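# Move lab bottle from third shelf to cart top tray

## Task

Take the laboratory bottle that sits behind the front row on the third shelf of the supply shelving (counting from the bottom shelf as the first) and place it standing upright in the cart's top tray. Every other item on that shelf must stay on it, upright and not piled on anything. At the end the robot must have released the bottle and moved away; anything held in place only by the robot does not count. The robot must not topple or be left leaning, or the task fails.

## Robot and tools

ROBOT. LinearBot: an omnidirectional base with a column about 1.75 m tall. A carriage rides the column through lift_m (0 to 1 m) and holds two identical six-joint arms with two-finger grippers. Arm bases sit about 0.57 m + lift_m above the floor, 0.27 m ahead of the column axis and 0.33 m to the left or right; carriage parts hang about 0.15 m below them. Reach is 0.78 m from the shoulder but only about 0.38 m below the arm base. A hand is about 0.16 m long and 0.1 m wide (0.14 m open). Parked arm: joints 1-6 = 0, 0.05, 0.05, 1.45, 0, 0; parked, the robot is about 0.95 m wide and 0.7 m long. Cameras: carriage_camera (fixed, forward, tilted about 20 degrees down) plus left_wrist_camera and right_wrist_camera, which look past the fingertips. The wheel motors are weak (2 N m), so light pushes already give contact_stop. Loose objects may occasionally be nudged by outside forces.

FRAMES. Base frame: origin on the floor below the base centre, x forward, y left, z up. left_hand and right_hand readings are the midpoint between each hand's finger pads, in this frame. quat_wxyz rotates base axes into hand axes: the hand's z runs along the fingers and the fingers open along its y. A hand pointing straight up with joints 1, 5, 6 at 0 reads (1,0,0,0). Odometry frame is the base frame at scene start. base_odometry comes from wheel turns, so slip shows up as travel. Heading is left-positive, -3.142 to 3.142.

execute_actions(actions, cameras). actions is a list holding at most one action; an empty list only reports state and images. An action may contain "base", "joints" or both, and these start together.
- base: exactly one key, each a relative offset from the base's last reported position. translate_m: forward (+) or back, metres, -2 to 2. strafe_m: left (+) or right, metres, -2 to 2. rotate_rad: counter-clockwise (+), radians, -6.3 to 6.3.
- joints: a single flat object keyed by joint name, covering both arms and the lift. Values are absolute targets, not offsets. lift_m 0 to 1. For each arm (left_ / right_ prefix): joint1_rad -2.617 to 3.054 (yaw about vertical, 0 forward, + left); joint2_rad 0 to 3.141 (shoulder: 0 upper arm back and level, 1.57 upright, 3.14 forward and level); joint3_rad 0 to 3.141 (elbow: 0 folded, 3.14 straight); joint4_rad -1.57 to 1.57 (wrist pitch, + lifts the fingertips); joint5_rad -1.57 to 1.57 (wrist yaw, + turns the fingertips RIGHT); joint6_rad -2.094 to 2.094 (roll about the finger axis, + clockwise seen from the forearm); gripper_m 0 to 0.093 (pad gap in metres).
Joints you leave out may keep driving toward earlier targets. An unknown key or a value out of range rejects the whole call, and nothing moves. One action lasts at most 15 s. Arm speed is up to 1.8 rad/s for joints 1-3 and 2.7 rad/s for joints 4-6. cameras: a list from carriage_camera, left_wrist_camera, right_wrist_camera, all; omitted, null or ["all"] gives all, [] gives none. The result lists the images in its 'pictures' order.

wait(seconds 0-10): sends no new command and returns state and images. zoom_image(camera, region [x0,y0,x1,y1] in pixels, at most 504x504, on the latest full image; images are 896x504). read_manual(section="licences") only gives licence text. finished_scene(scene 1 or 2) ends the scene for good and reports success; only call it once the goal is met and will stay met. Replying without any tool call ends all remaining scenes.

RESULTS. base_status/joint_status per motion: done; off_target (stopped short and may still be pushing); contact_stop or time_out (the target is dropped and the joint holds where it is); not_followed / 'joint command not followed' (an arm's targets were withheld for self-collision, with the gripper still obeyed, and the targets may be retried on later actions); limit_stop_at_motor_heat. A stop in one call cancels the remaining calls in that reply. on_its_own describes uncommanded behaviour, and its 'held at' is a target, not a position. A gripper holding an object usually reports off_target. motor_effort is percent of maximum, with the bracket giving the peak; the readings carry sizable fixed and random error. Lift effort rises with load, and if it keeps falling as the lift descends, a hand is resting on something. drive_wheels at rest being higher than after free motion means the base is still pressing on something. Joint torques have offsets and noise. Motor temperatures are listed per arm in joint order.

CAUTIONS. Contact stops come late or not at all, and the base can roll on about 0.3 m after an arm touches something. After a blocked drive, go back about 0.2 m the way you came (or turn back), and repeat if something is still pressed. Watch for table or shelf edges that the base slips under but the column hits; reversing into one can tip the robot. Arms have no contact stop and spring toward their targets once freed. Hand readings drift at long reach, and a level hand sags 10-17 cm under 1 kg. Avoid hard arm-on-arm contact, since hard presses end the run. To untangle withheld arms, move the withheld arm clear first and the other in a later action. The robot can tip over for good with the lift high, arms extended, loads carried, pulling, or abrupt stops, and only images show a lean. Outstretched arms heat fast: MOTOR HOT from 75 °C, an arm pause at 90 °C, and the arm drops at 100 °C. Don't drop, slam or shove objects, and don't knock over or stack the other items on the shelf.

Each tool is called after "Call:" as a command line: name --argument value for each argument, lists and objects as JSON in quotes; but a table of rows of numbers goes row by row, as --pt "numbers of a row", without its own name.

## Session

Call:
execute_actions --actions '[]' --cameras '["carriage_camera"]'

Scene clock: 0.00 s.
Joint torques (N m, as the arm reports them, + toward a larger angle): no reading
Motor temperatures (°C, as the motors report them): left_arm=[30 33 33 31 29 32] | right_arm=[29 35 38 35 32 32]
base_odometry: x=+0.000 y=+0.000 heading=+0.000 (m, m, rad; odometry frame)
base_status: not commanded
joint_positions: lift_m=+0.299 left_joint1_rad=+0.019 left_joint2_rad=+0.077 left_joint3_rad=+0.024 left_joint4_rad=+1.484 left_joint5_rad=+0.011 left_joint6_rad=+0.012 left_gripper_m=+0.094 right_joint1_rad=+0.022 right_joint2_rad=+0.032 right_joint3_rad=+0.080 right_joint4_rad=+1.439 right_joint5_rad=+0.027 right_joint6_rad=+0.024 right_gripper_m=+0.095
joint_status: not commanded
motor_effort: lift_m=+33 drive_wheels=+5 (%)
left_hand: x=+0.3102 y=+0.3421 z=+1.2964 quat_wxyz=(+0.997, +0.005, +0.070, +0.015) (m; base frame)
right_hand: x=+0.2898 y=-0.3475 z=+1.3109 quat_wxyz=(+0.999, +0.014, +0.042, +0.023) (m; base frame)
pictures: carriage_camera
Images, in order (width x height): carriage_camera 896x504.

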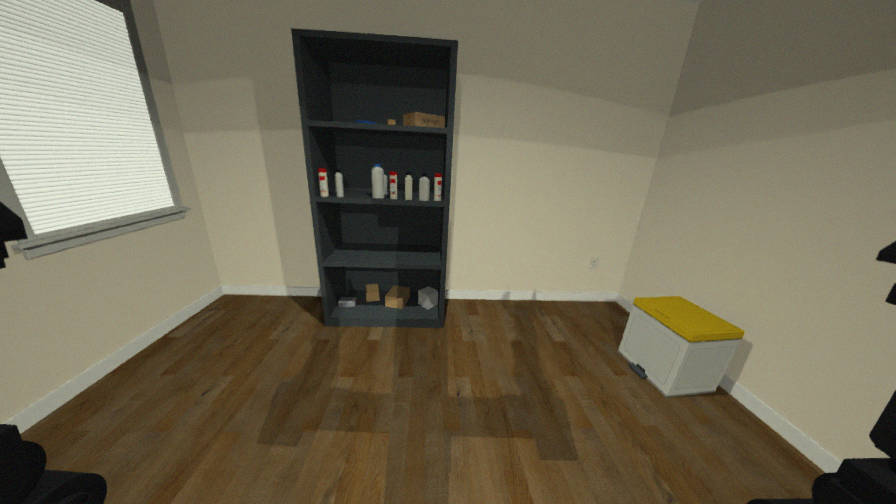

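Call:
execute_actions --actions '[{"base":{"strafe_m":0.3},"joints":{"lift_m":0.36,"left_joint1_rad":-0.05,"left_joint2_rad":1.57,"left_joint3_rad":1.57,"left_joint4_rad":-0.65,"left_gripper_m":0.07}}]' --cameras '[]'

Call:
execute_actions --actions '[{"base":{"translate_m":1.2}}]' --cameras '["carriage_camera","left_wrist_camera"]'

Scene clock: 11.17 s.
Joint torques (N m, as the arm reports them, + toward a larger angle): left_arm=[-0.72 -5.92  9.15  1.71  0.08  0.05] | right_arm=[-0.44  3.47  6.32 -0.27 -0.06  0.  ]
Motor temperatures (°C, as the motors report them): left_arm=[30 34 34 32 29 32] | right_arm=[29 35 38 35 32 32]
base_odometry: x=+0.000 y=+0.300 heading=-0.001 (m, m, rad; odometry frame)
base_status: done
joint_positions: lift_m=+0.360 left_joint1_rad=-0.041 left_joint2_rad=+1.559 left_joint3_rad=+1.560 left_joint4_rad=-0.635 left_joint5_rad=+0.011 left_joint6_rad=+0.012 left_gripper_m=+0.070 right_joint1_rad=+0.022 right_joint2_rad=+0.032 right_joint3_rad=+0.080 right_joint4_rad=+1.439 right_joint5_rad=+0.027 right_joint6_rad=+0.024 right_gripper_m=+0.095
joint_status: all done
motor_effort: lift_m=+34(45) drive_wheels=-6(35) (%)
left_hand: x=+0.7305 y=+0.3226 z=+1.2249 quat_wxyz=(+0.451, +0.026, +0.892, -0.011) (m; base frame)
right_hand: x=+0.2898 y=-0.3475 z=+1.3715 quat_wxyz=(+0.999, +0.014, +0.042, +0.023) (m; base frame)
pictures: none
No camera images: the call's "cameras" was empty. Leave "cameras" out to get every camera's image.

Scene clock: 15.97 s.
Joint torques (N m, as the arm reports them, + toward a larger angle): left_arm=[-0.53 -5.84  9.37  1.71  0.03  0.03] | right_arm=[-0.54  3.58  6.33 -0.31 -0.05  0.01]
Motor temperatures (°C, as the motors report them): left_arm=[30 35 35 33 29 32] | right_arm=[29 35 38 35 32 32]
base_odometry: x=+1.200 y=+0.300 heading=+0.000 (m, m, rad; odometry frame)
base_status: done
joint_positions: lift_m=+0.360 left_joint1_rad=-0.042 left_joint2_rad=+1.559 left_joint3_rad=+1.560 left_joint4_rad=-0.636 left_joint5_rad=+0.011 left_joint6_rad=+0.012 left_gripper_m=+0.070 right_joint1_rad=+0.022 right_joint2_rad=+0.032 right_joint3_rad=+0.080 right_joint4_rad=+1.441 right_joint5_rad=+0.027 right_joint6_rad=+0.024 right_gripper_m=+0.095
joint_status: not commanded
motor_effort: lift_m=+34(34) drive_wheels=-5(36) (%)
left_hand: x=+0.7303 y=+0.3220 z=+1.2247 quat_wxyz=(+0.451, +0.027, +0.892, -0.012) (m; base frame)
right_hand: x=+0.2894 y=-0.3475 z=+1.3716 quat_wxyz=(+0.999, +0.014, +0.041, +0.023) (m; base frame)
pictures: carriage_camera, left_wrist_camera
Images, in order (width x height): carriage_camera 896x504, left_wrist_camera 896x504.

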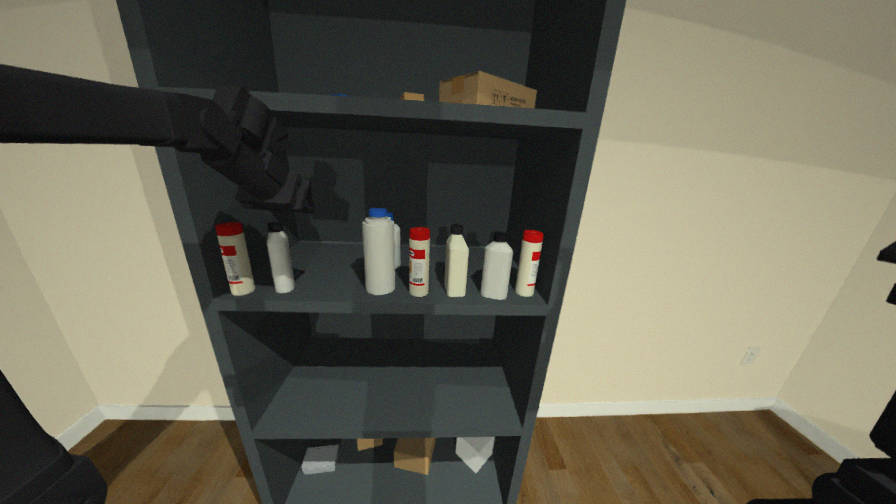

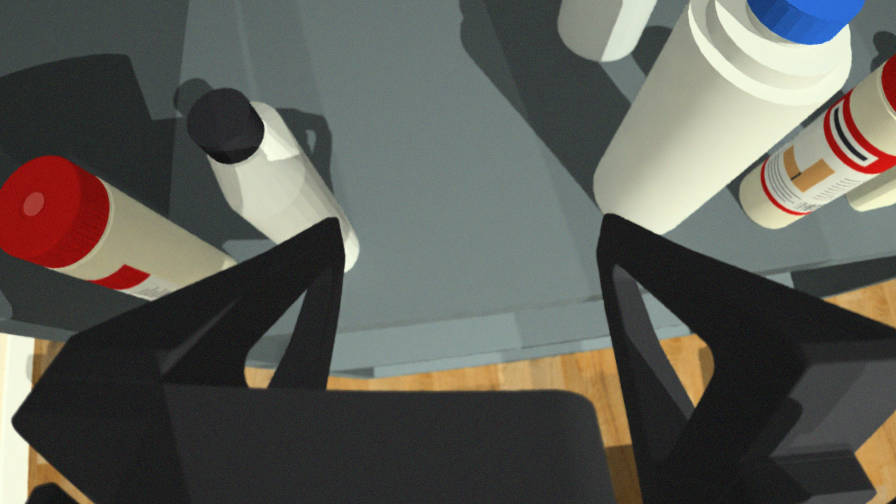

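Call:
execute_actions --actions '[{"base":{"translate_m":0.27},"joints":{"lift_m":0.325}}]' --cameras '[]'

Call:
execute_actions --actions '[{"joints":{"left_joint1_rad":-0.22}}]' --cameras '["carriage_camera","left_wrist_camera"]'

Scene clock: 24.23 s.
Joint torques (N m, as the arm reports them, + toward a larger angle): left_arm=[-0.35 -6.1   8.46  1.82  0.09  0.06] | right_arm=[-0.49  3.53  6.31 -0.3  -0.06  0.01]
Motor temperatures (°C, as the motors report them): left_arm=[30 37 37 34 29 32] | right_arm=[29 35 39 35 32 32]
base_odometry: x=+1.470 y=+0.301 heading=+0.001 (m, m, rad; odometry frame)
base_status: done
joint_positions: lift_m=+0.325 left_joint1_rad=-0.043 left_joint2_rad=+1.562 left_joint3_rad=+1.569 left_joint4_rad=-0.645 left_joint5_rad=+0.011 left_joint6_rad=+0.012 left_gripper_m=+0.070 right_joint1_rad=+0.022 right_joint2_rad=+0.032 right_joint3_rad=+0.080 right_joint4_rad=+1.441 right_joint5_rad=+0.027 right_joint6_rad=+0.024 right_gripper_m=+0.095
joint_status: all done
motor_effort: lift_m=+30(30) drive_wheels=-7(36) (%)
left_hand: x=+0.7303 y=+0.3219 z=+1.1912 quat_wxyz=(+0.450, +0.027, +0.893, -0.012) (m; base frame)
right_hand: x=+0.2894 y=-0.3475 z=+1.3369 quat_wxyz=(+0.999, +0.014, +0.041, +0.023) (m; base frame)
pictures: none
No camera images: the call's "cameras" was empty. Leave "cameras" out to get every camera's image.

Scene clock: 25.00 s.
Joint torques (N m, as the arm reports them, + toward a larger angle): left_arm=[ 0.45 -6.04  8.4   1.8   0.02  0.04] | right_arm=[-0.51  3.67  6.35 -0.31 -0.06  0.  ]
Motor temperatures (°C, as the motors report them): left_arm=[30 37 37 35 29 32] | right_arm=[29 35 39 35 32 32]
base_odometry: x=+1.470 y=+0.301 heading=+0.001 (m, m, rad; odometry frame)
base_status: not commanded
joint_positions: lift_m=+0.325 left_joint1_rad=-0.222 left_joint2_rad=+1.562 left_joint3_rad=+1.569 left_joint4_rad=-0.645 left_joint5_rad=+0.011 left_joint6_rad=+0.012 left_gripper_m=+0.070 right_joint1_rad=+0.022 right_joint2_rad=+0.032 right_joint3_rad=+0.080 right_joint4_rad=+1.441 right_joint5_rad=+0.027 right_joint6_rad=+0.024 right_gripper_m=+0.095
joint_status: all done
motor_effort: lift_m=+29(30) drive_wheels=-6(6) (%)
left_hand: x=+0.7191 y=+0.2401 z=+1.1912 quat_wxyz=(+0.447, +0.107, +0.887, -0.052) (m; base frame)
right_hand: x=+0.2894 y=-0.3475 z=+1.3369 quat_wxyz=(+0.999, +0.014, +0.041, +0.023) (m; base frame)
pictures: carriage_camera, left_wrist_camera
Images, in order (width x height): carriage_camera 896x504, left_wrist_camera 896x504.

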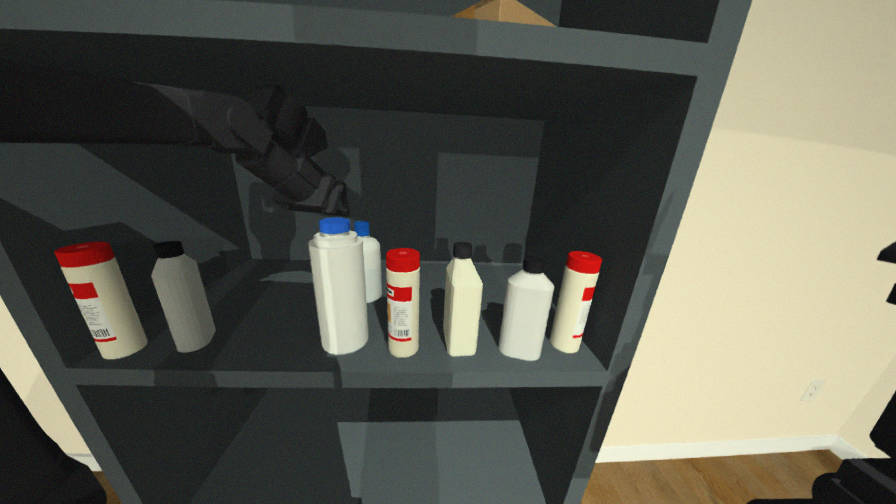

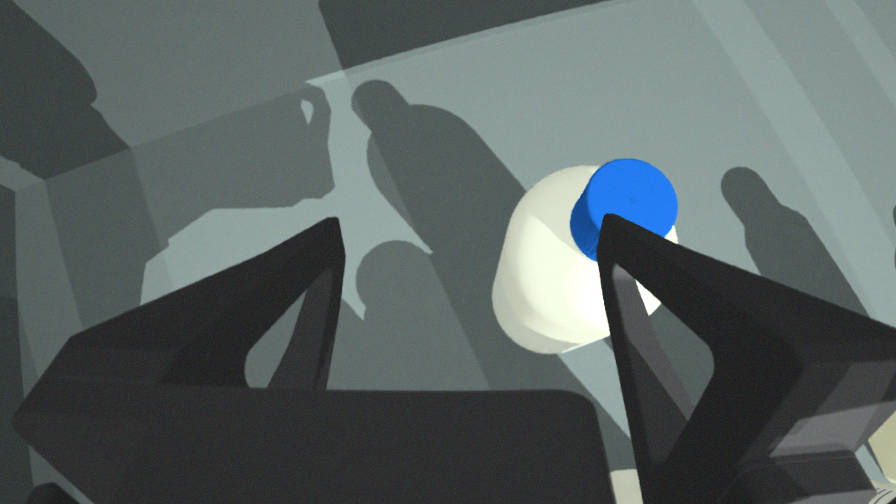

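Call:
execute_actions --actions '[{"base":{"translate_m":0.07},"joints":{"left_joint1_rad":-0.395}}]' --cameras '["left_wrist_camera"]'

Call:
execute_actions --actions '[{"joints":{"left_joint4_rad":-0.87}}]' --cameras '["carriage_camera","left_wrist_camera"]'

Scene clock: 31.93 s.
Joint torques (N m, as the arm reports them, + toward a larger angle): left_arm=[ 0.58 -6.15  8.31  1.82  0.07  0.04] | right_arm=[-0.53  3.66  6.34 -0.31 -0.03  0.01]
Motor temperatures (°C, as the motors report them): left_arm=[30 38 38 36 29 32] | right_arm=[29 35 39 34 32 32]
base_odometry: x=+1.541 y=+0.301 heading=+0.001 (m, m, rad; odometry frame)
base_status: done
joint_positions: lift_m=+0.325 left_joint1_rad=-0.399 left_joint2_rad=+1.562 left_joint3_rad=+1.569 left_joint4_rad=-0.644 left_joint5_rad=+0.012 left_joint6_rad=+0.012 left_gripper_m=+0.070 right_joint1_rad=+0.022 right_joint2_rad=+0.032 right_joint3_rad=+0.080 right_joint4_rad=+1.440 right_joint5_rad=+0.027 right_joint6_rad=+0.024 right_gripper_m=+0.095
joint_status: all done
motor_effort: lift_m=+29(30) drive_wheels=-6(34) (%)
left_hand: x=+0.6940 y=+0.1629 z=+1.1913 quat_wxyz=(+0.441, +0.185, +0.874, -0.092) (m; base frame)
right_hand: x=+0.2895 y=-0.3475 z=+1.3369 quat_wxyz=(+0.999, +0.014, +0.041, +0.023) (m; base frame)
pictures: left_wrist_camera
Images, in order (width x height): left_wrist_camera 896x504.

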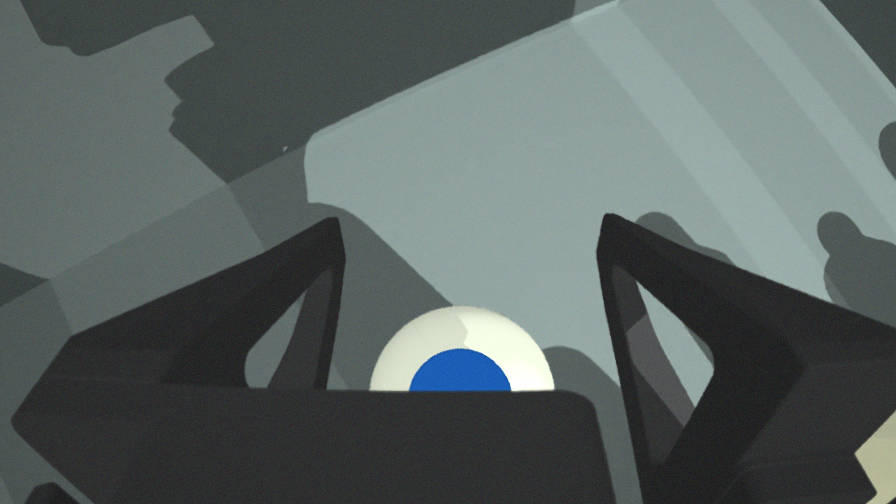

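Scene clock: 32.77 s.
Joint torques (N m, as the arm reports them, + toward a larger angle): left_arm=[ 0.55 -5.89  8.27  1.53  0.04  0.03] | right_arm=[-0.45  3.53  6.31 -0.32 -0.05  0.  ]
Motor temperatures (°C, as the motors report them): left_arm=[30 38 38 36 29 32] | right_arm=[29 35 39 34 32 32]
base_odometry: x=+1.541 y=+0.301 heading=+0.001 (m, m, rad; odometry frame)
base_status: not commanded
joint_positions: lift_m=+0.325 left_joint1_rad=-0.399 left_joint2_rad=+1.562 left_joint3_rad=+1.569 left_joint4_rad=-0.856 left_joint5_rad=+0.012 left_joint6_rad=+0.012 left_gripper_m=+0.070 right_joint1_rad=+0.022 right_joint2_rad=+0.032 right_joint3_rad=+0.080 right_joint4_rad=+1.440 right_joint5_rad=+0.027 right_joint6_rad=+0.024 right_gripper_m=+0.095
joint_status: all done
motor_effort: lift_m=+30(30) drive_wheels=-5(6) (%)
left_hand: x=+0.6617 y=+0.1765 z=+1.1531 quat_wxyz=(+0.346, +0.193, +0.915, -0.073) (m; base frame)
right_hand: x=+0.2895 y=-0.3475 z=+1.3369 quat_wxyz=(+0.999, +0.014, +0.041, +0.023) (m; base frame)
pictures: carriage_camera, left_wrist_camera
Images, in order (width x height): carriage_camera 896x504, left_wrist_camera 896x504.

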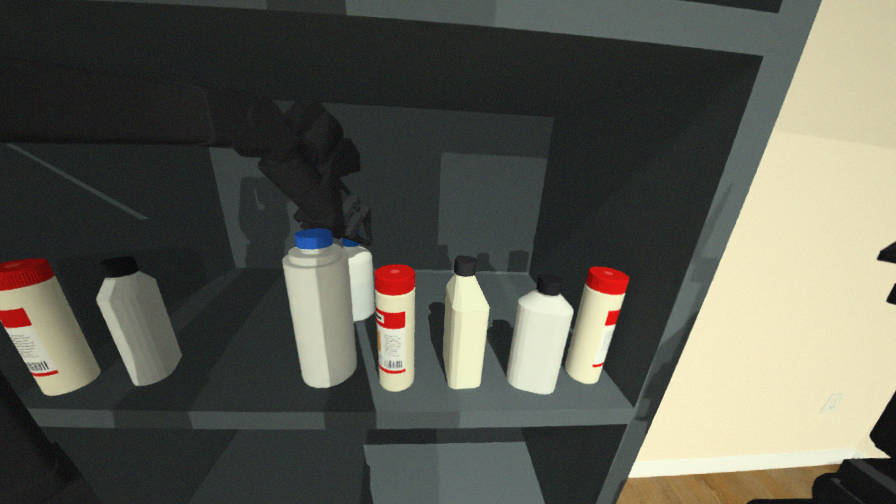

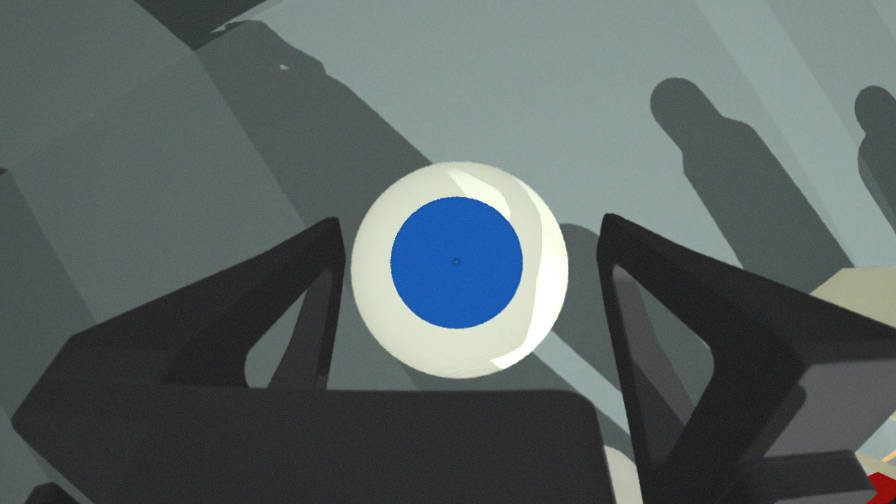

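Call:
execute_actions --actions '[{"joints":{"lift_m":0.318,"left_gripper_m":0}}]' --cameras '[]'

Call:
execute_actions --actions '[{"joints":{"lift_m":0.34,"left_joint4_rad":-0.78}}]' --cameras '[]'

Call:
execute_actions --actions '[{"joints":{"left_joint1_rad":-0.06}}]' --cameras '[]'

Call:
execute_actions --actions '[{"base":{"translate_m":-0.12}}]' --cameras '["carriage_camera","left_wrist_camera"]'

Scene clock: 38.80 s.
Joint torques (N m, as the arm reports them, + toward a larger angle): left_arm=[ 0.46 -5.87  8.32  1.59  0.06 -0.05] | right_arm=[-0.46  3.64  6.4  -0.33 -0.06 -0.03]
Motor temperatures (°C, as the motors report them): left_arm=[30 39 38 36 29 32] | right_arm=[29 35 39 34 32 32]
base_odometry: x=+1.540 y=+0.301 heading=+0.001 (m, m, rad; odometry frame)
base_status: not commanded
joint_positions: lift_m=+0.318 left_joint1_rad=-0.398 left_joint2_rad=+1.564 left_joint3_rad=+1.569 left_joint4_rad=-0.864 left_joint5_rad=+0.010 left_joint6_rad=+0.012 left_gripper_m=+0.030 right_joint1_rad=+0.022 right_joint2_rad=+0.032 right_joint3_rad=+0.080 right_joint4_rad=+1.440 right_joint5_rad=+0.027 right_joint6_rad=+0.024 right_gripper_m=+0.095
joint_status: left_gripper_m off_target (ended at +0.030, target +0.000); the others done
motor_effort: lift_m=+29(32) drive_wheels=-2(7) (%)
left_hand: x=+0.6606 y=+0.1774 z=+1.1439 quat_wxyz=(+0.341, +0.193, +0.917, -0.072) (m; base frame)
right_hand: x=+0.2896 y=-0.3475 z=+1.3299 quat_wxyz=(+0.999, +0.014, +0.042, +0.023) (m; base frame)
pictures: none
No camera images: the call's "cameras" was empty. Leave "cameras" out to get every camera's image.

Scene clock: 39.50 s.
Joint torques (N m, as the arm reports them, + toward a larger angle): left_arm=[ 0.39 -7.02  8.85  2.06  0.06  0.02] | right_arm=[-0.53  3.62  6.31 -0.3  -0.03  0.02]
Motor temperatures (°C, as the motors report them): left_arm=[30 39 38 36 29 32] | right_arm=[29 35 39 34 32 32]
base_odometry: x=+1.540 y=+0.301 heading=+0.001 (m, m, rad; odometry frame)
base_status: not commanded
joint_positions: lift_m=+0.340 left_joint1_rad=-0.398 left_joint2_rad=+1.575 left_joint3_rad=+1.564 left_joint4_rad=-0.824 left_joint5_rad=+0.010 left_joint6_rad=+0.012 left_gripper_m=+0.030 right_joint1_rad=+0.022 right_joint2_rad=+0.032 right_joint3_rad=+0.080 right_joint4_rad=+1.440 right_joint5_rad=+0.027 right_joint6_rad=+0.024 right_gripper_m=+0.095
joint_status: left_joint4_rad off_target (ended at -0.823, target -0.780); the others done
motor_effort: lift_m=+34(44) drive_wheels=-2(4) (%)
left_hand: x=+0.6685 y=+0.1741 z=+1.1654 quat_wxyz=(+0.352, +0.192, +0.913, -0.074) (m; base frame)
right_hand: x=+0.2896 y=-0.3475 z=+1.3516 quat_wxyz=(+0.999, +0.014, +0.042, +0.023) (m; base frame)
pictures: none
No camera images: the call's "cameras" was empty. Leave "cameras" out to get every camera's image.

Scene clock: 40.47 s.
Joint torques (N m, as the arm reports them, + toward a larger angle): left_arm=[-0.46 -7.04  8.68  2.06  0.11 -0.02] | right_arm=[-0.48  3.55  6.3  -0.33 -0.05 -0.02]
Motor temperatures (°C, as the motors report them): left_arm=[30 39 38 36 29 32] | right_arm=[29 35 39 34 32 32]
base_odometry: x=+1.540 y=+0.301 heading=+0.001 (m, m, rad; odometry frame)
base_status: not commanded
joint_positions: lift_m=+0.340 left_joint1_rad=-0.056 left_joint2_rad=+1.575 left_joint3_rad=+1.564 left_joint4_rad=-0.824 left_joint5_rad=+0.002 left_joint6_rad=+0.012 left_gripper_m=+0.030 right_joint1_rad=+0.022 right_joint2_rad=+0.032 right_joint3_rad=+0.080 right_joint4_rad=+1.440 right_joint5_rad=+0.027 right_joint6_rad=+0.024 right_gripper_m=+0.095
joint_status: all done
motor_effort: lift_m=+34(34) drive_wheels=-4(4) (%)
left_hand: x=+0.7021 y=+0.3187 z=+1.1652 quat_wxyz=(+0.359, +0.032, +0.933, -0.009) (m; base frame)
right_hand: x=+0.2896 y=-0.3475 z=+1.3516 quat_wxyz=(+0.999, +0.014, +0.042, +0.023) (m; base frame)
pictures: none
No camera images: the call's "cameras" was empty. Leave "cameras" out to get every camera's image.

Scene clock: 42.13 s.
Joint torques (N m, as the arm reports them, + toward a larger angle): left_arm=[-0.33 -6.86  8.85  2.12  0.08  0.03] | right_arm=[-0.44  3.55  6.31 -0.28 -0.05  0.01]
Motor temperatures (°C, as the motors report them): left_arm=[30 39 39 37 29 32] | right_arm=[29 35 39 34 32 32]
base_odometry: x=+1.421 y=+0.301 heading=+0.001 (m, m, rad; odometry frame)
base_status: done
joint_positions: lift_m=+0.340 left_joint1_rad=-0.056 left_joint2_rad=+1.575 left_joint3_rad=+1.564 left_joint4_rad=-0.829 left_joint5_rad=+0.004 left_joint6_rad=+0.012 left_gripper_m=+0.030 right_joint1_rad=+0.022 right_joint2_rad=+0.032 right_joint3_rad=+0.080 right_joint4_rad=+1.439 right_joint5_rad=+0.027 right_joint6_rad=+0.024 right_gripper_m=+0.095
joint_status: not commanded
motor_effort: lift_m=+33(34) drive_wheels=-5(31) (%)
left_hand: x=+0.7013 y=+0.3185 z=+1.1645 quat_wxyz=(+0.357, +0.033, +0.933, -0.010) (m; base frame)
right_hand: x=+0.2899 y=-0.3475 z=+1.3515 quat_wxyz=(+0.999, +0.014, +0.042, +0.023) (m; base frame)
pictures: carriage_camera, left_wrist_camera
Images, in order (width x height): carriage_camera 896x504, left_wrist_camera 896x504.

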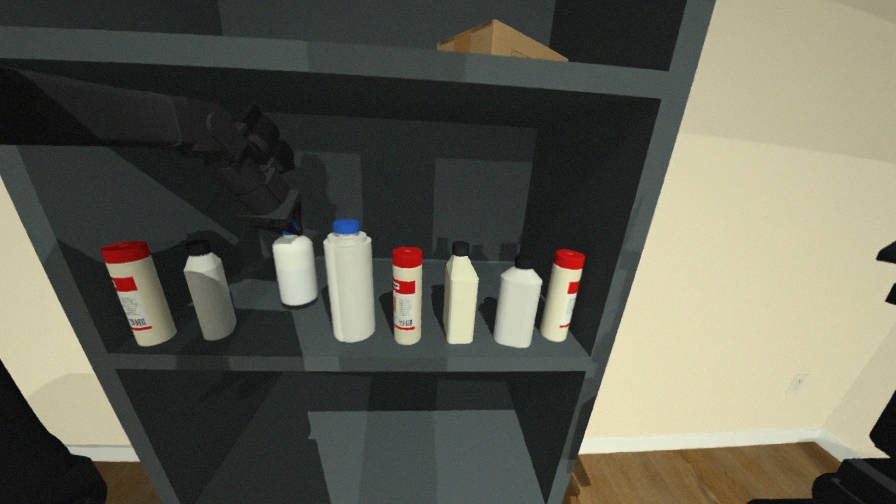

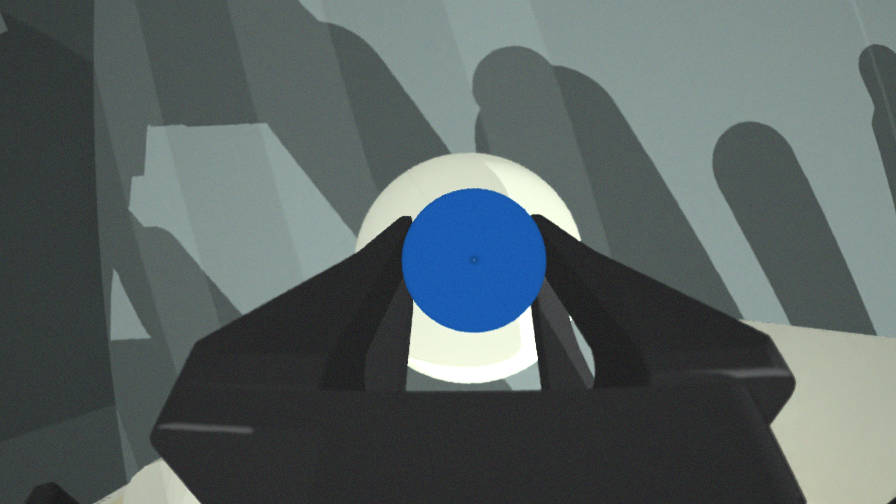

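Call:
execute_actions --actions '[{"base":{"translate_m":-1.2}}]' --cameras '["carriage_camera"]'

Call:
execute_actions --actions '[{"base":{"rotate_rad":-1.8},"joints":{"lift_m":0.22}}]' --cameras '["carriage_camera"]'

Scene clock: 50.43 s.
Joint torques (N m, as the arm reports them, + toward a larger angle): left_arm=[-0.27 -7.04  8.77  2.12  0.13  0.06] | right_arm=[-0.46  3.59  6.33 -0.3  -0.04  0.  ]
Motor temperatures (°C, as the motors report them): left_arm=[30 41 39 38 29 32] | right_arm=[29 35 39 34 32 32]
base_odometry: x=+0.221 y=+0.300 heading=+0.001 (m, m, rad; odometry frame)
base_status: done
joint_positions: lift_m=+0.340 left_joint1_rad=-0.056 left_joint2_rad=+1.575 left_joint3_rad=+1.564 left_joint4_rad=-0.829 left_joint5_rad=+0.004 left_joint6_rad=+0.012 left_gripper_m=+0.030 right_joint1_rad=+0.022 right_joint2_rad=+0.032 right_joint3_rad=+0.080 right_joint4_rad=+1.438 right_joint5_rad=+0.027 right_joint6_rad=+0.024 right_gripper_m=+0.095
joint_status: not commanded
motor_effort: lift_m=+34(34) drive_wheels=-1(34) (%)
left_hand: x=+0.7013 y=+0.3185 z=+1.1645 quat_wxyz=(+0.357, +0.033, +0.933, -0.010) (m; base frame)
right_hand: x=+0.2900 y=-0.3475 z=+1.3515 quat_wxyz=(+0.999, +0.014, +0.042, +0.023) (m; base frame)
pictures: carriage_camera
Images, in order (width x height): carriage_camera 896x504.

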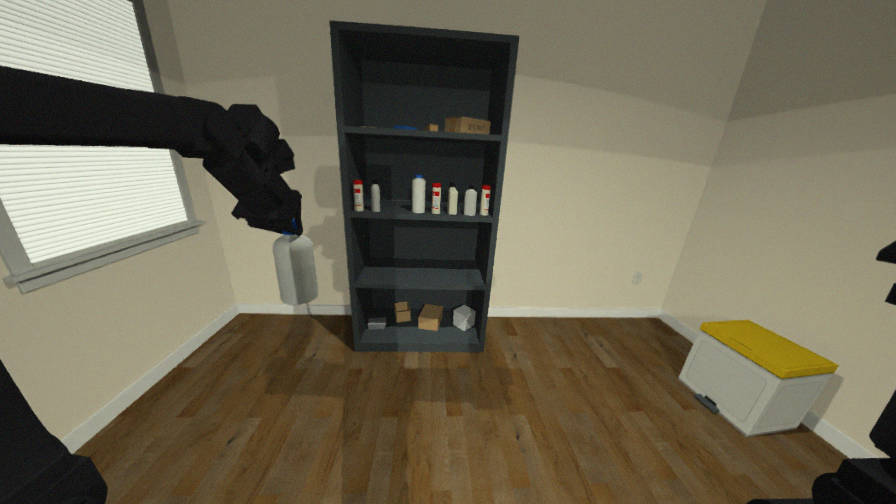

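Scene clock: 53.73 s.
Joint torques (N m, as the arm reports them, + toward a larger angle): left_arm=[-0.32 -6.94  8.88  2.06  0.05  0.02] | right_arm=[-0.55  3.56  6.3  -0.29 -0.05  0.  ]
Motor temperatures (°C, as the motors report them): left_arm=[30 41 40 39 29 32] | right_arm=[29 35 39 34 32 32]
base_odometry: x=+0.221 y=+0.299 heading=-1.798 (m, m, rad; odometry frame)
base_status: done
joint_positions: lift_m=+0.220 left_joint1_rad=-0.056 left_joint2_rad=+1.577 left_joint3_rad=+1.564 left_joint4_rad=-0.822 left_joint5_rad=+0.009 left_joint6_rad=+0.012 left_gripper_m=+0.030 right_joint1_rad=+0.022 right_joint2_rad=+0.032 right_joint3_rad=+0.080 right_joint4_rad=+1.438 right_joint5_rad=+0.027 right_joint6_rad=+0.024 right_gripper_m=+0.095
joint_status: all done
motor_effort: lift_m=+31(31) drive_wheels=+13(42) (%)
left_hand: x=+0.7026 y=+0.3177 z=+1.0454 quat_wxyz=(+0.360, +0.033, +0.932, -0.012) (m; base frame)
right_hand: x=+0.2900 y=-0.3475 z=+1.2318 quat_wxyz=(+0.999, +0.014, +0.042, +0.023) (m; base frame)
pictures: carriage_camera
Images, in order (width x height): carriage_camera 896x504.

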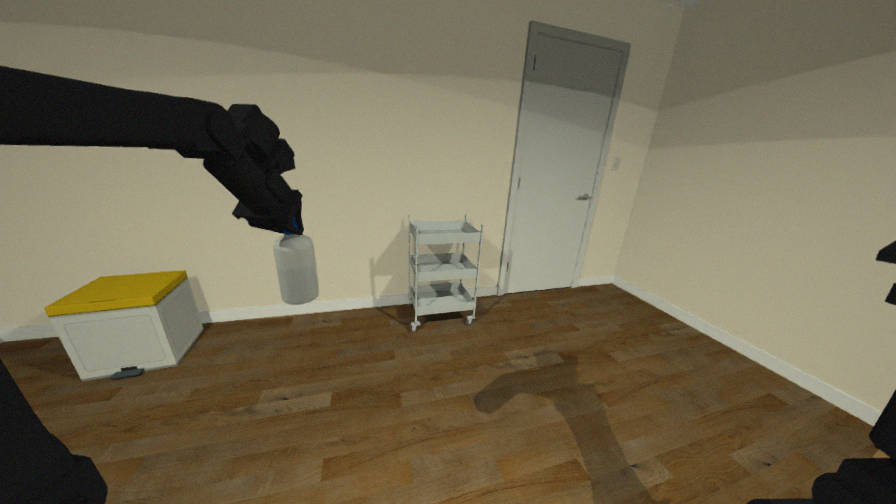

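Call:
execute_actions --actions '[{"base":{"translate_m":1.25},"joints":{"left_joint1_rad":-0.6,"left_joint2_rad":1.9,"left_joint3_rad":1.8,"left_joint4_rad":-0.69}}]' --cameras '["carriage_camera","left_wrist_camera"]'

Scene clock: 62.17 s.
Joint torques (N m, as the arm reports them, + toward a larger angle): left_arm=[  0.99 -11.73  10.02   2.05  -0.01  -0.02] | right_arm=[-0.41  3.61  6.37 -0.29 -0.05  0.  ]
Motor temperatures (°C, as the motors report them): left_arm=[30 45 41 40 29 32] | right_arm=[29 35 39 34 32 32]
base_odometry: x=-0.062 y=-0.918 heading=-1.799 (m, m, rad; odometry frame)
base_status: done
joint_positions: lift_m=+0.220 left_joint1_rad=-0.608 left_joint2_rad=+1.929 left_joint3_rad=+1.779 left_joint4_rad=-0.740 left_joint5_rad=+0.019 left_joint6_rad=+0.012 left_gripper_m=+0.030 right_joint1_rad=+0.022 right_joint2_rad=+0.032 right_joint3_rad=+0.080 right_joint4_rad=+1.438 right_joint5_rad=+0.027 right_joint6_rad=+0.024 right_gripper_m=+0.095
joint_status: left_joint4_rad off_target (ended at -0.740, target -0.690); the others done
motor_effort: lift_m=+31(31) drive_wheels=-7(41) (%)
left_hand: x=+0.6947 y=+0.0443 z=+0.9856 quat_wxyz=(+0.317, +0.291, +0.897, -0.107) (m; base frame)
right_hand: x=+0.2900 y=-0.3475 z=+1.2318 quat_wxyz=(+0.999, +0.014, +0.042, +0.023) (m; base frame)
pictures: carriage_camera, left_wrist_camera
Images, in order (width x height): carriage_camera 896x504, left_wrist_camera 896x504.

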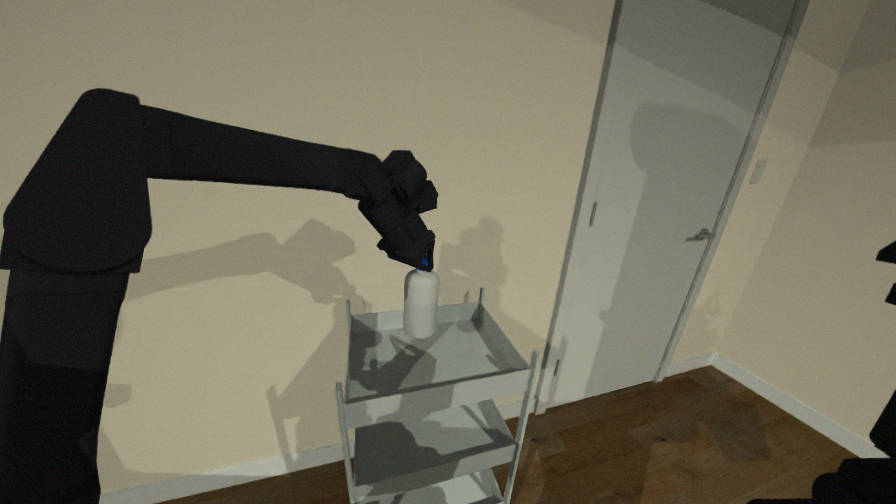

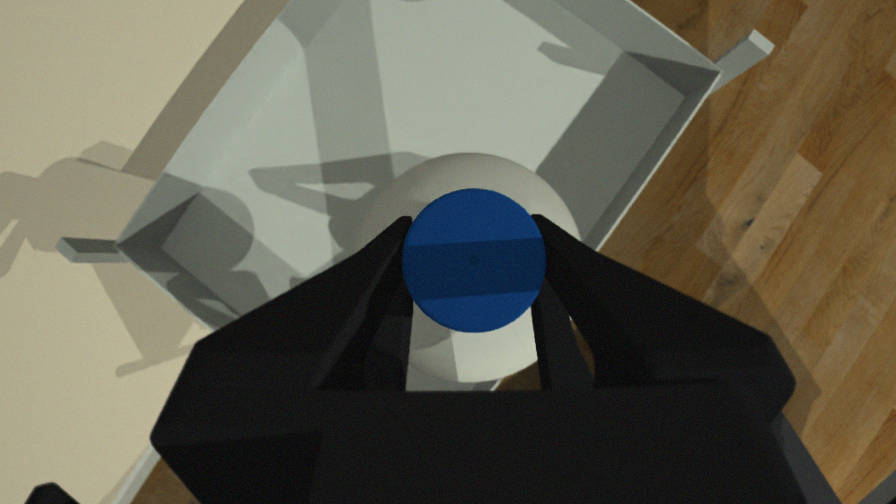

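Call:
execute_actions --actions '[{"base":{"translate_m":0.08},"joints":{"lift_m":0.085}}]' --cameras '[]'

Call:
execute_actions --actions '[{"joints":{"lift_m":0.05}}]' --cameras '["carriage_camera"]'

Scene clock: 67.60 s.
Joint torques (N m, as the arm reports them, + toward a larger angle): left_arm=[  0.67 -10.85   9.71   2.04   0.02  -0.01] | right_arm=[-0.51  3.51  6.26 -0.27 -0.05  0.  ]
Motor temperatures (°C, as the motors report them): left_arm=[30 48 42 40 29 32] | right_arm=[29 35 40 34 32 32]
base_odometry: x=-0.081 y=-0.996 heading=-1.800 (m, m, rad; odometry frame)
base_status: done
joint_positions: lift_m=+0.085 left_joint1_rad=-0.607 left_joint2_rad=+1.918 left_joint3_rad=+1.779 left_joint4_rad=-0.738 left_joint5_rad=+0.015 left_joint6_rad=+0.012 left_gripper_m=+0.030 right_joint1_rad=+0.022 right_joint2_rad=+0.032 right_joint3_rad=+0.080 right_joint4_rad=+1.439 right_joint5_rad=+0.027 right_joint6_rad=+0.024 right_gripper_m=+0.095
joint_status: all done
motor_effort: lift_m=+31(31) drive_wheels=-6(38) (%)
left_hand: x=+0.6951 y=+0.0457 z=+0.8562 quat_wxyz=(+0.323, +0.289, +0.895, -0.106) (m; base frame)
right_hand: x=+0.2898 y=-0.3475 z=+1.0968 quat_wxyz=(+0.999, +0.014, +0.042, +0.023) (m; base frame)
pictures: none
No camera images: the call's "cameras" was empty. Leave "cameras" out to get every camera's image.

Scene clock: 68.27 s.
Joint torques (N m, as the arm reports them, + toward a larger angle): left_arm=[  0.85 -11.23  10.01   2.06   0.     0.07] | right_arm=[-0.47  3.58  6.23 -0.28 -0.04 -0.01]
Motor temperatures (°C, as the motors report them): left_arm=[30 48 42 40 29 32] | right_arm=[29 35 40 34 32 32]
base_odometry: x=-0.080 y=-0.996 heading=-1.799 (m, m, rad; odometry frame)
base_status: not commanded
joint_positions: lift_m=+0.050 left_joint1_rad=-0.607 left_joint2_rad=+1.921 left_joint3_rad=+1.779 left_joint4_rad=-0.740 left_joint5_rad=+0.015 left_joint6_rad=+0.012 left_gripper_m=+0.030 right_joint1_rad=+0.022 right_joint2_rad=+0.032 right_joint3_rad=+0.080 right_joint4_rad=+1.439 right_joint5_rad=+0.027 right_joint6_rad=+0.024 right_gripper_m=+0.095
joint_status: all done
motor_effort: lift_m=+30(34) drive_wheels=-5(8) (%)
left_hand: x=+0.6950 y=+0.0459 z=+0.8196 quat_wxyz=(+0.321, +0.289, +0.896, -0.105) (m; base frame)
right_hand: x=+0.2899 y=-0.3475 z=+1.0618 quat_wxyz=(+0.999, +0.014, +0.042, +0.023) (m; base frame)
pictures: carriage_camera
Images, in order (width x height): carriage_camera 896x504.

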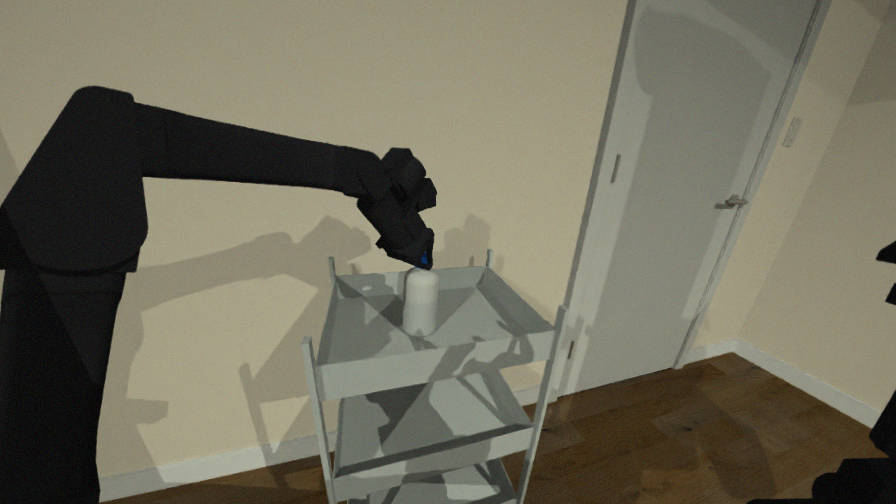

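Call:
execute_actions --actions '[{"joints":{"lift_m":0.037}}]' --cameras '[]'

Call:
execute_actions --actions '[{"joints":{"left_gripper_m":0.08}}]' --cameras '[]'

Call:
execute_actions --actions '[{"base":{"translate_m":-0.4},"joints":{"lift_m":0.2}}]' --cameras '["carriage_camera"]'

Scene clock: 73.30 s.
Joint torques (N m, as the arm reports them, + toward a larger angle): left_arm=[  0.72 -10.54   9.86   1.91  -0.01   0.07] | right_arm=[-0.51  3.52  6.33 -0.25 -0.05 -0.01]
Motor temperatures (°C, as the motors report them): left_arm=[30 51 42 40 29 32] | right_arm=[29 35 40 34 32 32]
base_odometry: x=-0.080 y=-0.996 heading=-1.799 (m, m, rad; odometry frame)
base_status: not commanded
joint_positions: lift_m=+0.037 left_joint1_rad=-0.607 left_joint2_rad=+1.912 left_joint3_rad=+1.785 left_joint4_rad=-0.721 left_joint5_rad=+0.014 left_joint6_rad=+0.012 left_gripper_m=+0.030 right_joint1_rad=+0.022 right_joint2_rad=+0.032 right_joint3_rad=+0.080 right_joint4_rad=+1.439 right_joint5_rad=+0.027 right_joint6_rad=+0.024 right_gripper_m=+0.095
joint_status: all done
motor_effort: lift_m=+30(29) drive_wheels=+8(6) (%)
left_hand: x=+0.6982 y=+0.0438 z=+0.8167 quat_wxyz=(+0.336, +0.287, +0.890, -0.110) (m; base frame)
right_hand: x=+0.2898 y=-0.3475 z=+1.0489 quat_wxyz=(+0.999, +0.014, +0.042, +0.023) (m; base frame)
pictures: none
No camera images: the call's "cameras" was empty. Leave "cameras" out to get every camera's image.

Scene clock: 74.00 s.
Joint torques (N m, as the arm reports them, + toward a larger angle): left_arm=[  0.75 -10.46   9.82   1.68  -0.04   0.07] | right_arm=[-0.43  3.54  6.23 -0.3  -0.05 -0.02]
Motor temperatures (°C, as the motors report them): left_arm=[30 51 42 40 29 32] | right_arm=[29 35 40 34 32 32]
base_odometry: x=-0.080 y=-0.996 heading=-1.799 (m, m, rad; odometry frame)
base_status: not commanded
joint_positions: lift_m=+0.037 left_joint1_rad=-0.607 left_joint2_rad=+1.912 left_joint3_rad=+1.785 left_joint4_rad=-0.692 left_joint5_rad=+0.014 left_joint6_rad=+0.012 left_gripper_m=+0.080 right_joint1_rad=+0.022 right_joint2_rad=+0.032 right_joint3_rad=+0.080 right_joint4_rad=+1.439 right_joint5_rad=+0.027 right_joint6_rad=+0.024 right_gripper_m=+0.095
joint_status: all done
motor_effort: lift_m=+29(30) drive_wheels=+9(4) (%)
left_hand: x=+0.7024 y=+0.0409 z=+0.8214 quat_wxyz=(+0.349, +0.286, +0.885, -0.114) (m; base frame)
right_hand: x=+0.2898 y=-0.3475 z=+1.0489 quat_wxyz=(+0.999, +0.014, +0.042, +0.023) (m; base frame)
pictures: none
No camera images: the call's "cameras" was empty. Leave "cameras" out to get every camera's image.

Scene clock: 76.93 s.
Joint torques (N m, as the arm reports them, + toward a larger angle): left_arm=[ 0.8  -9.36  8.73  1.63  0.01  0.02] | right_arm=[-0.46  3.61  6.28 -0.27 -0.06  0.  ]
Motor temperatures (°C, as the motors report them): left_arm=[30 52 42 40 29 32] | right_arm=[29 35 40 34 32 32]
base_odometry: x=+0.010 y=-0.606 heading=-1.800 (m, m, rad; odometry frame)
base_status: done
joint_positions: lift_m=+0.200 left_joint1_rad=-0.606 left_joint2_rad=+1.897 left_joint3_rad=+1.799 left_joint4_rad=-0.678 left_joint5_rad=+0.014 left_joint6_rad=+0.012 left_gripper_m=+0.080 right_joint1_rad=+0.022 right_joint2_rad=+0.032 right_joint3_rad=+0.080 right_joint4_rad=+1.438 right_joint5_rad=+0.027 right_joint6_rad=+0.024 right_gripper_m=+0.095
joint_status: all done
motor_effort: lift_m=+34(42) drive_wheels=-7(59) (%)
left_hand: x=+0.7051 y=+0.0394 z=+1.0002 quat_wxyz=(+0.368, +0.283, +0.877, -0.119) (m; base frame)
right_hand: x=+0.2900 y=-0.3475 z=+1.2115 quat_wxyz=(+0.999, +0.014, +0.042, +0.023) (m; base frame)
pictures: carriage_camera
Images, in order (width x height): carriage_camera 896x504.

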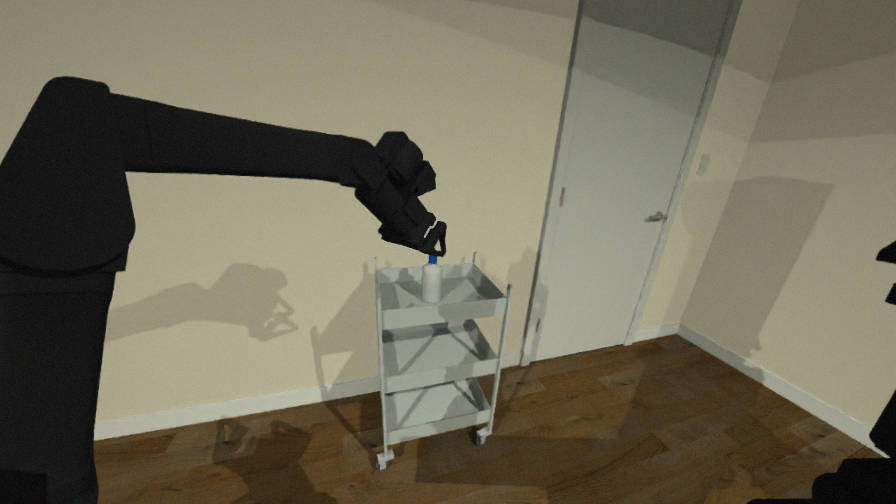

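Call:
finished_scene --scene 2

The scene is finished: the task was done.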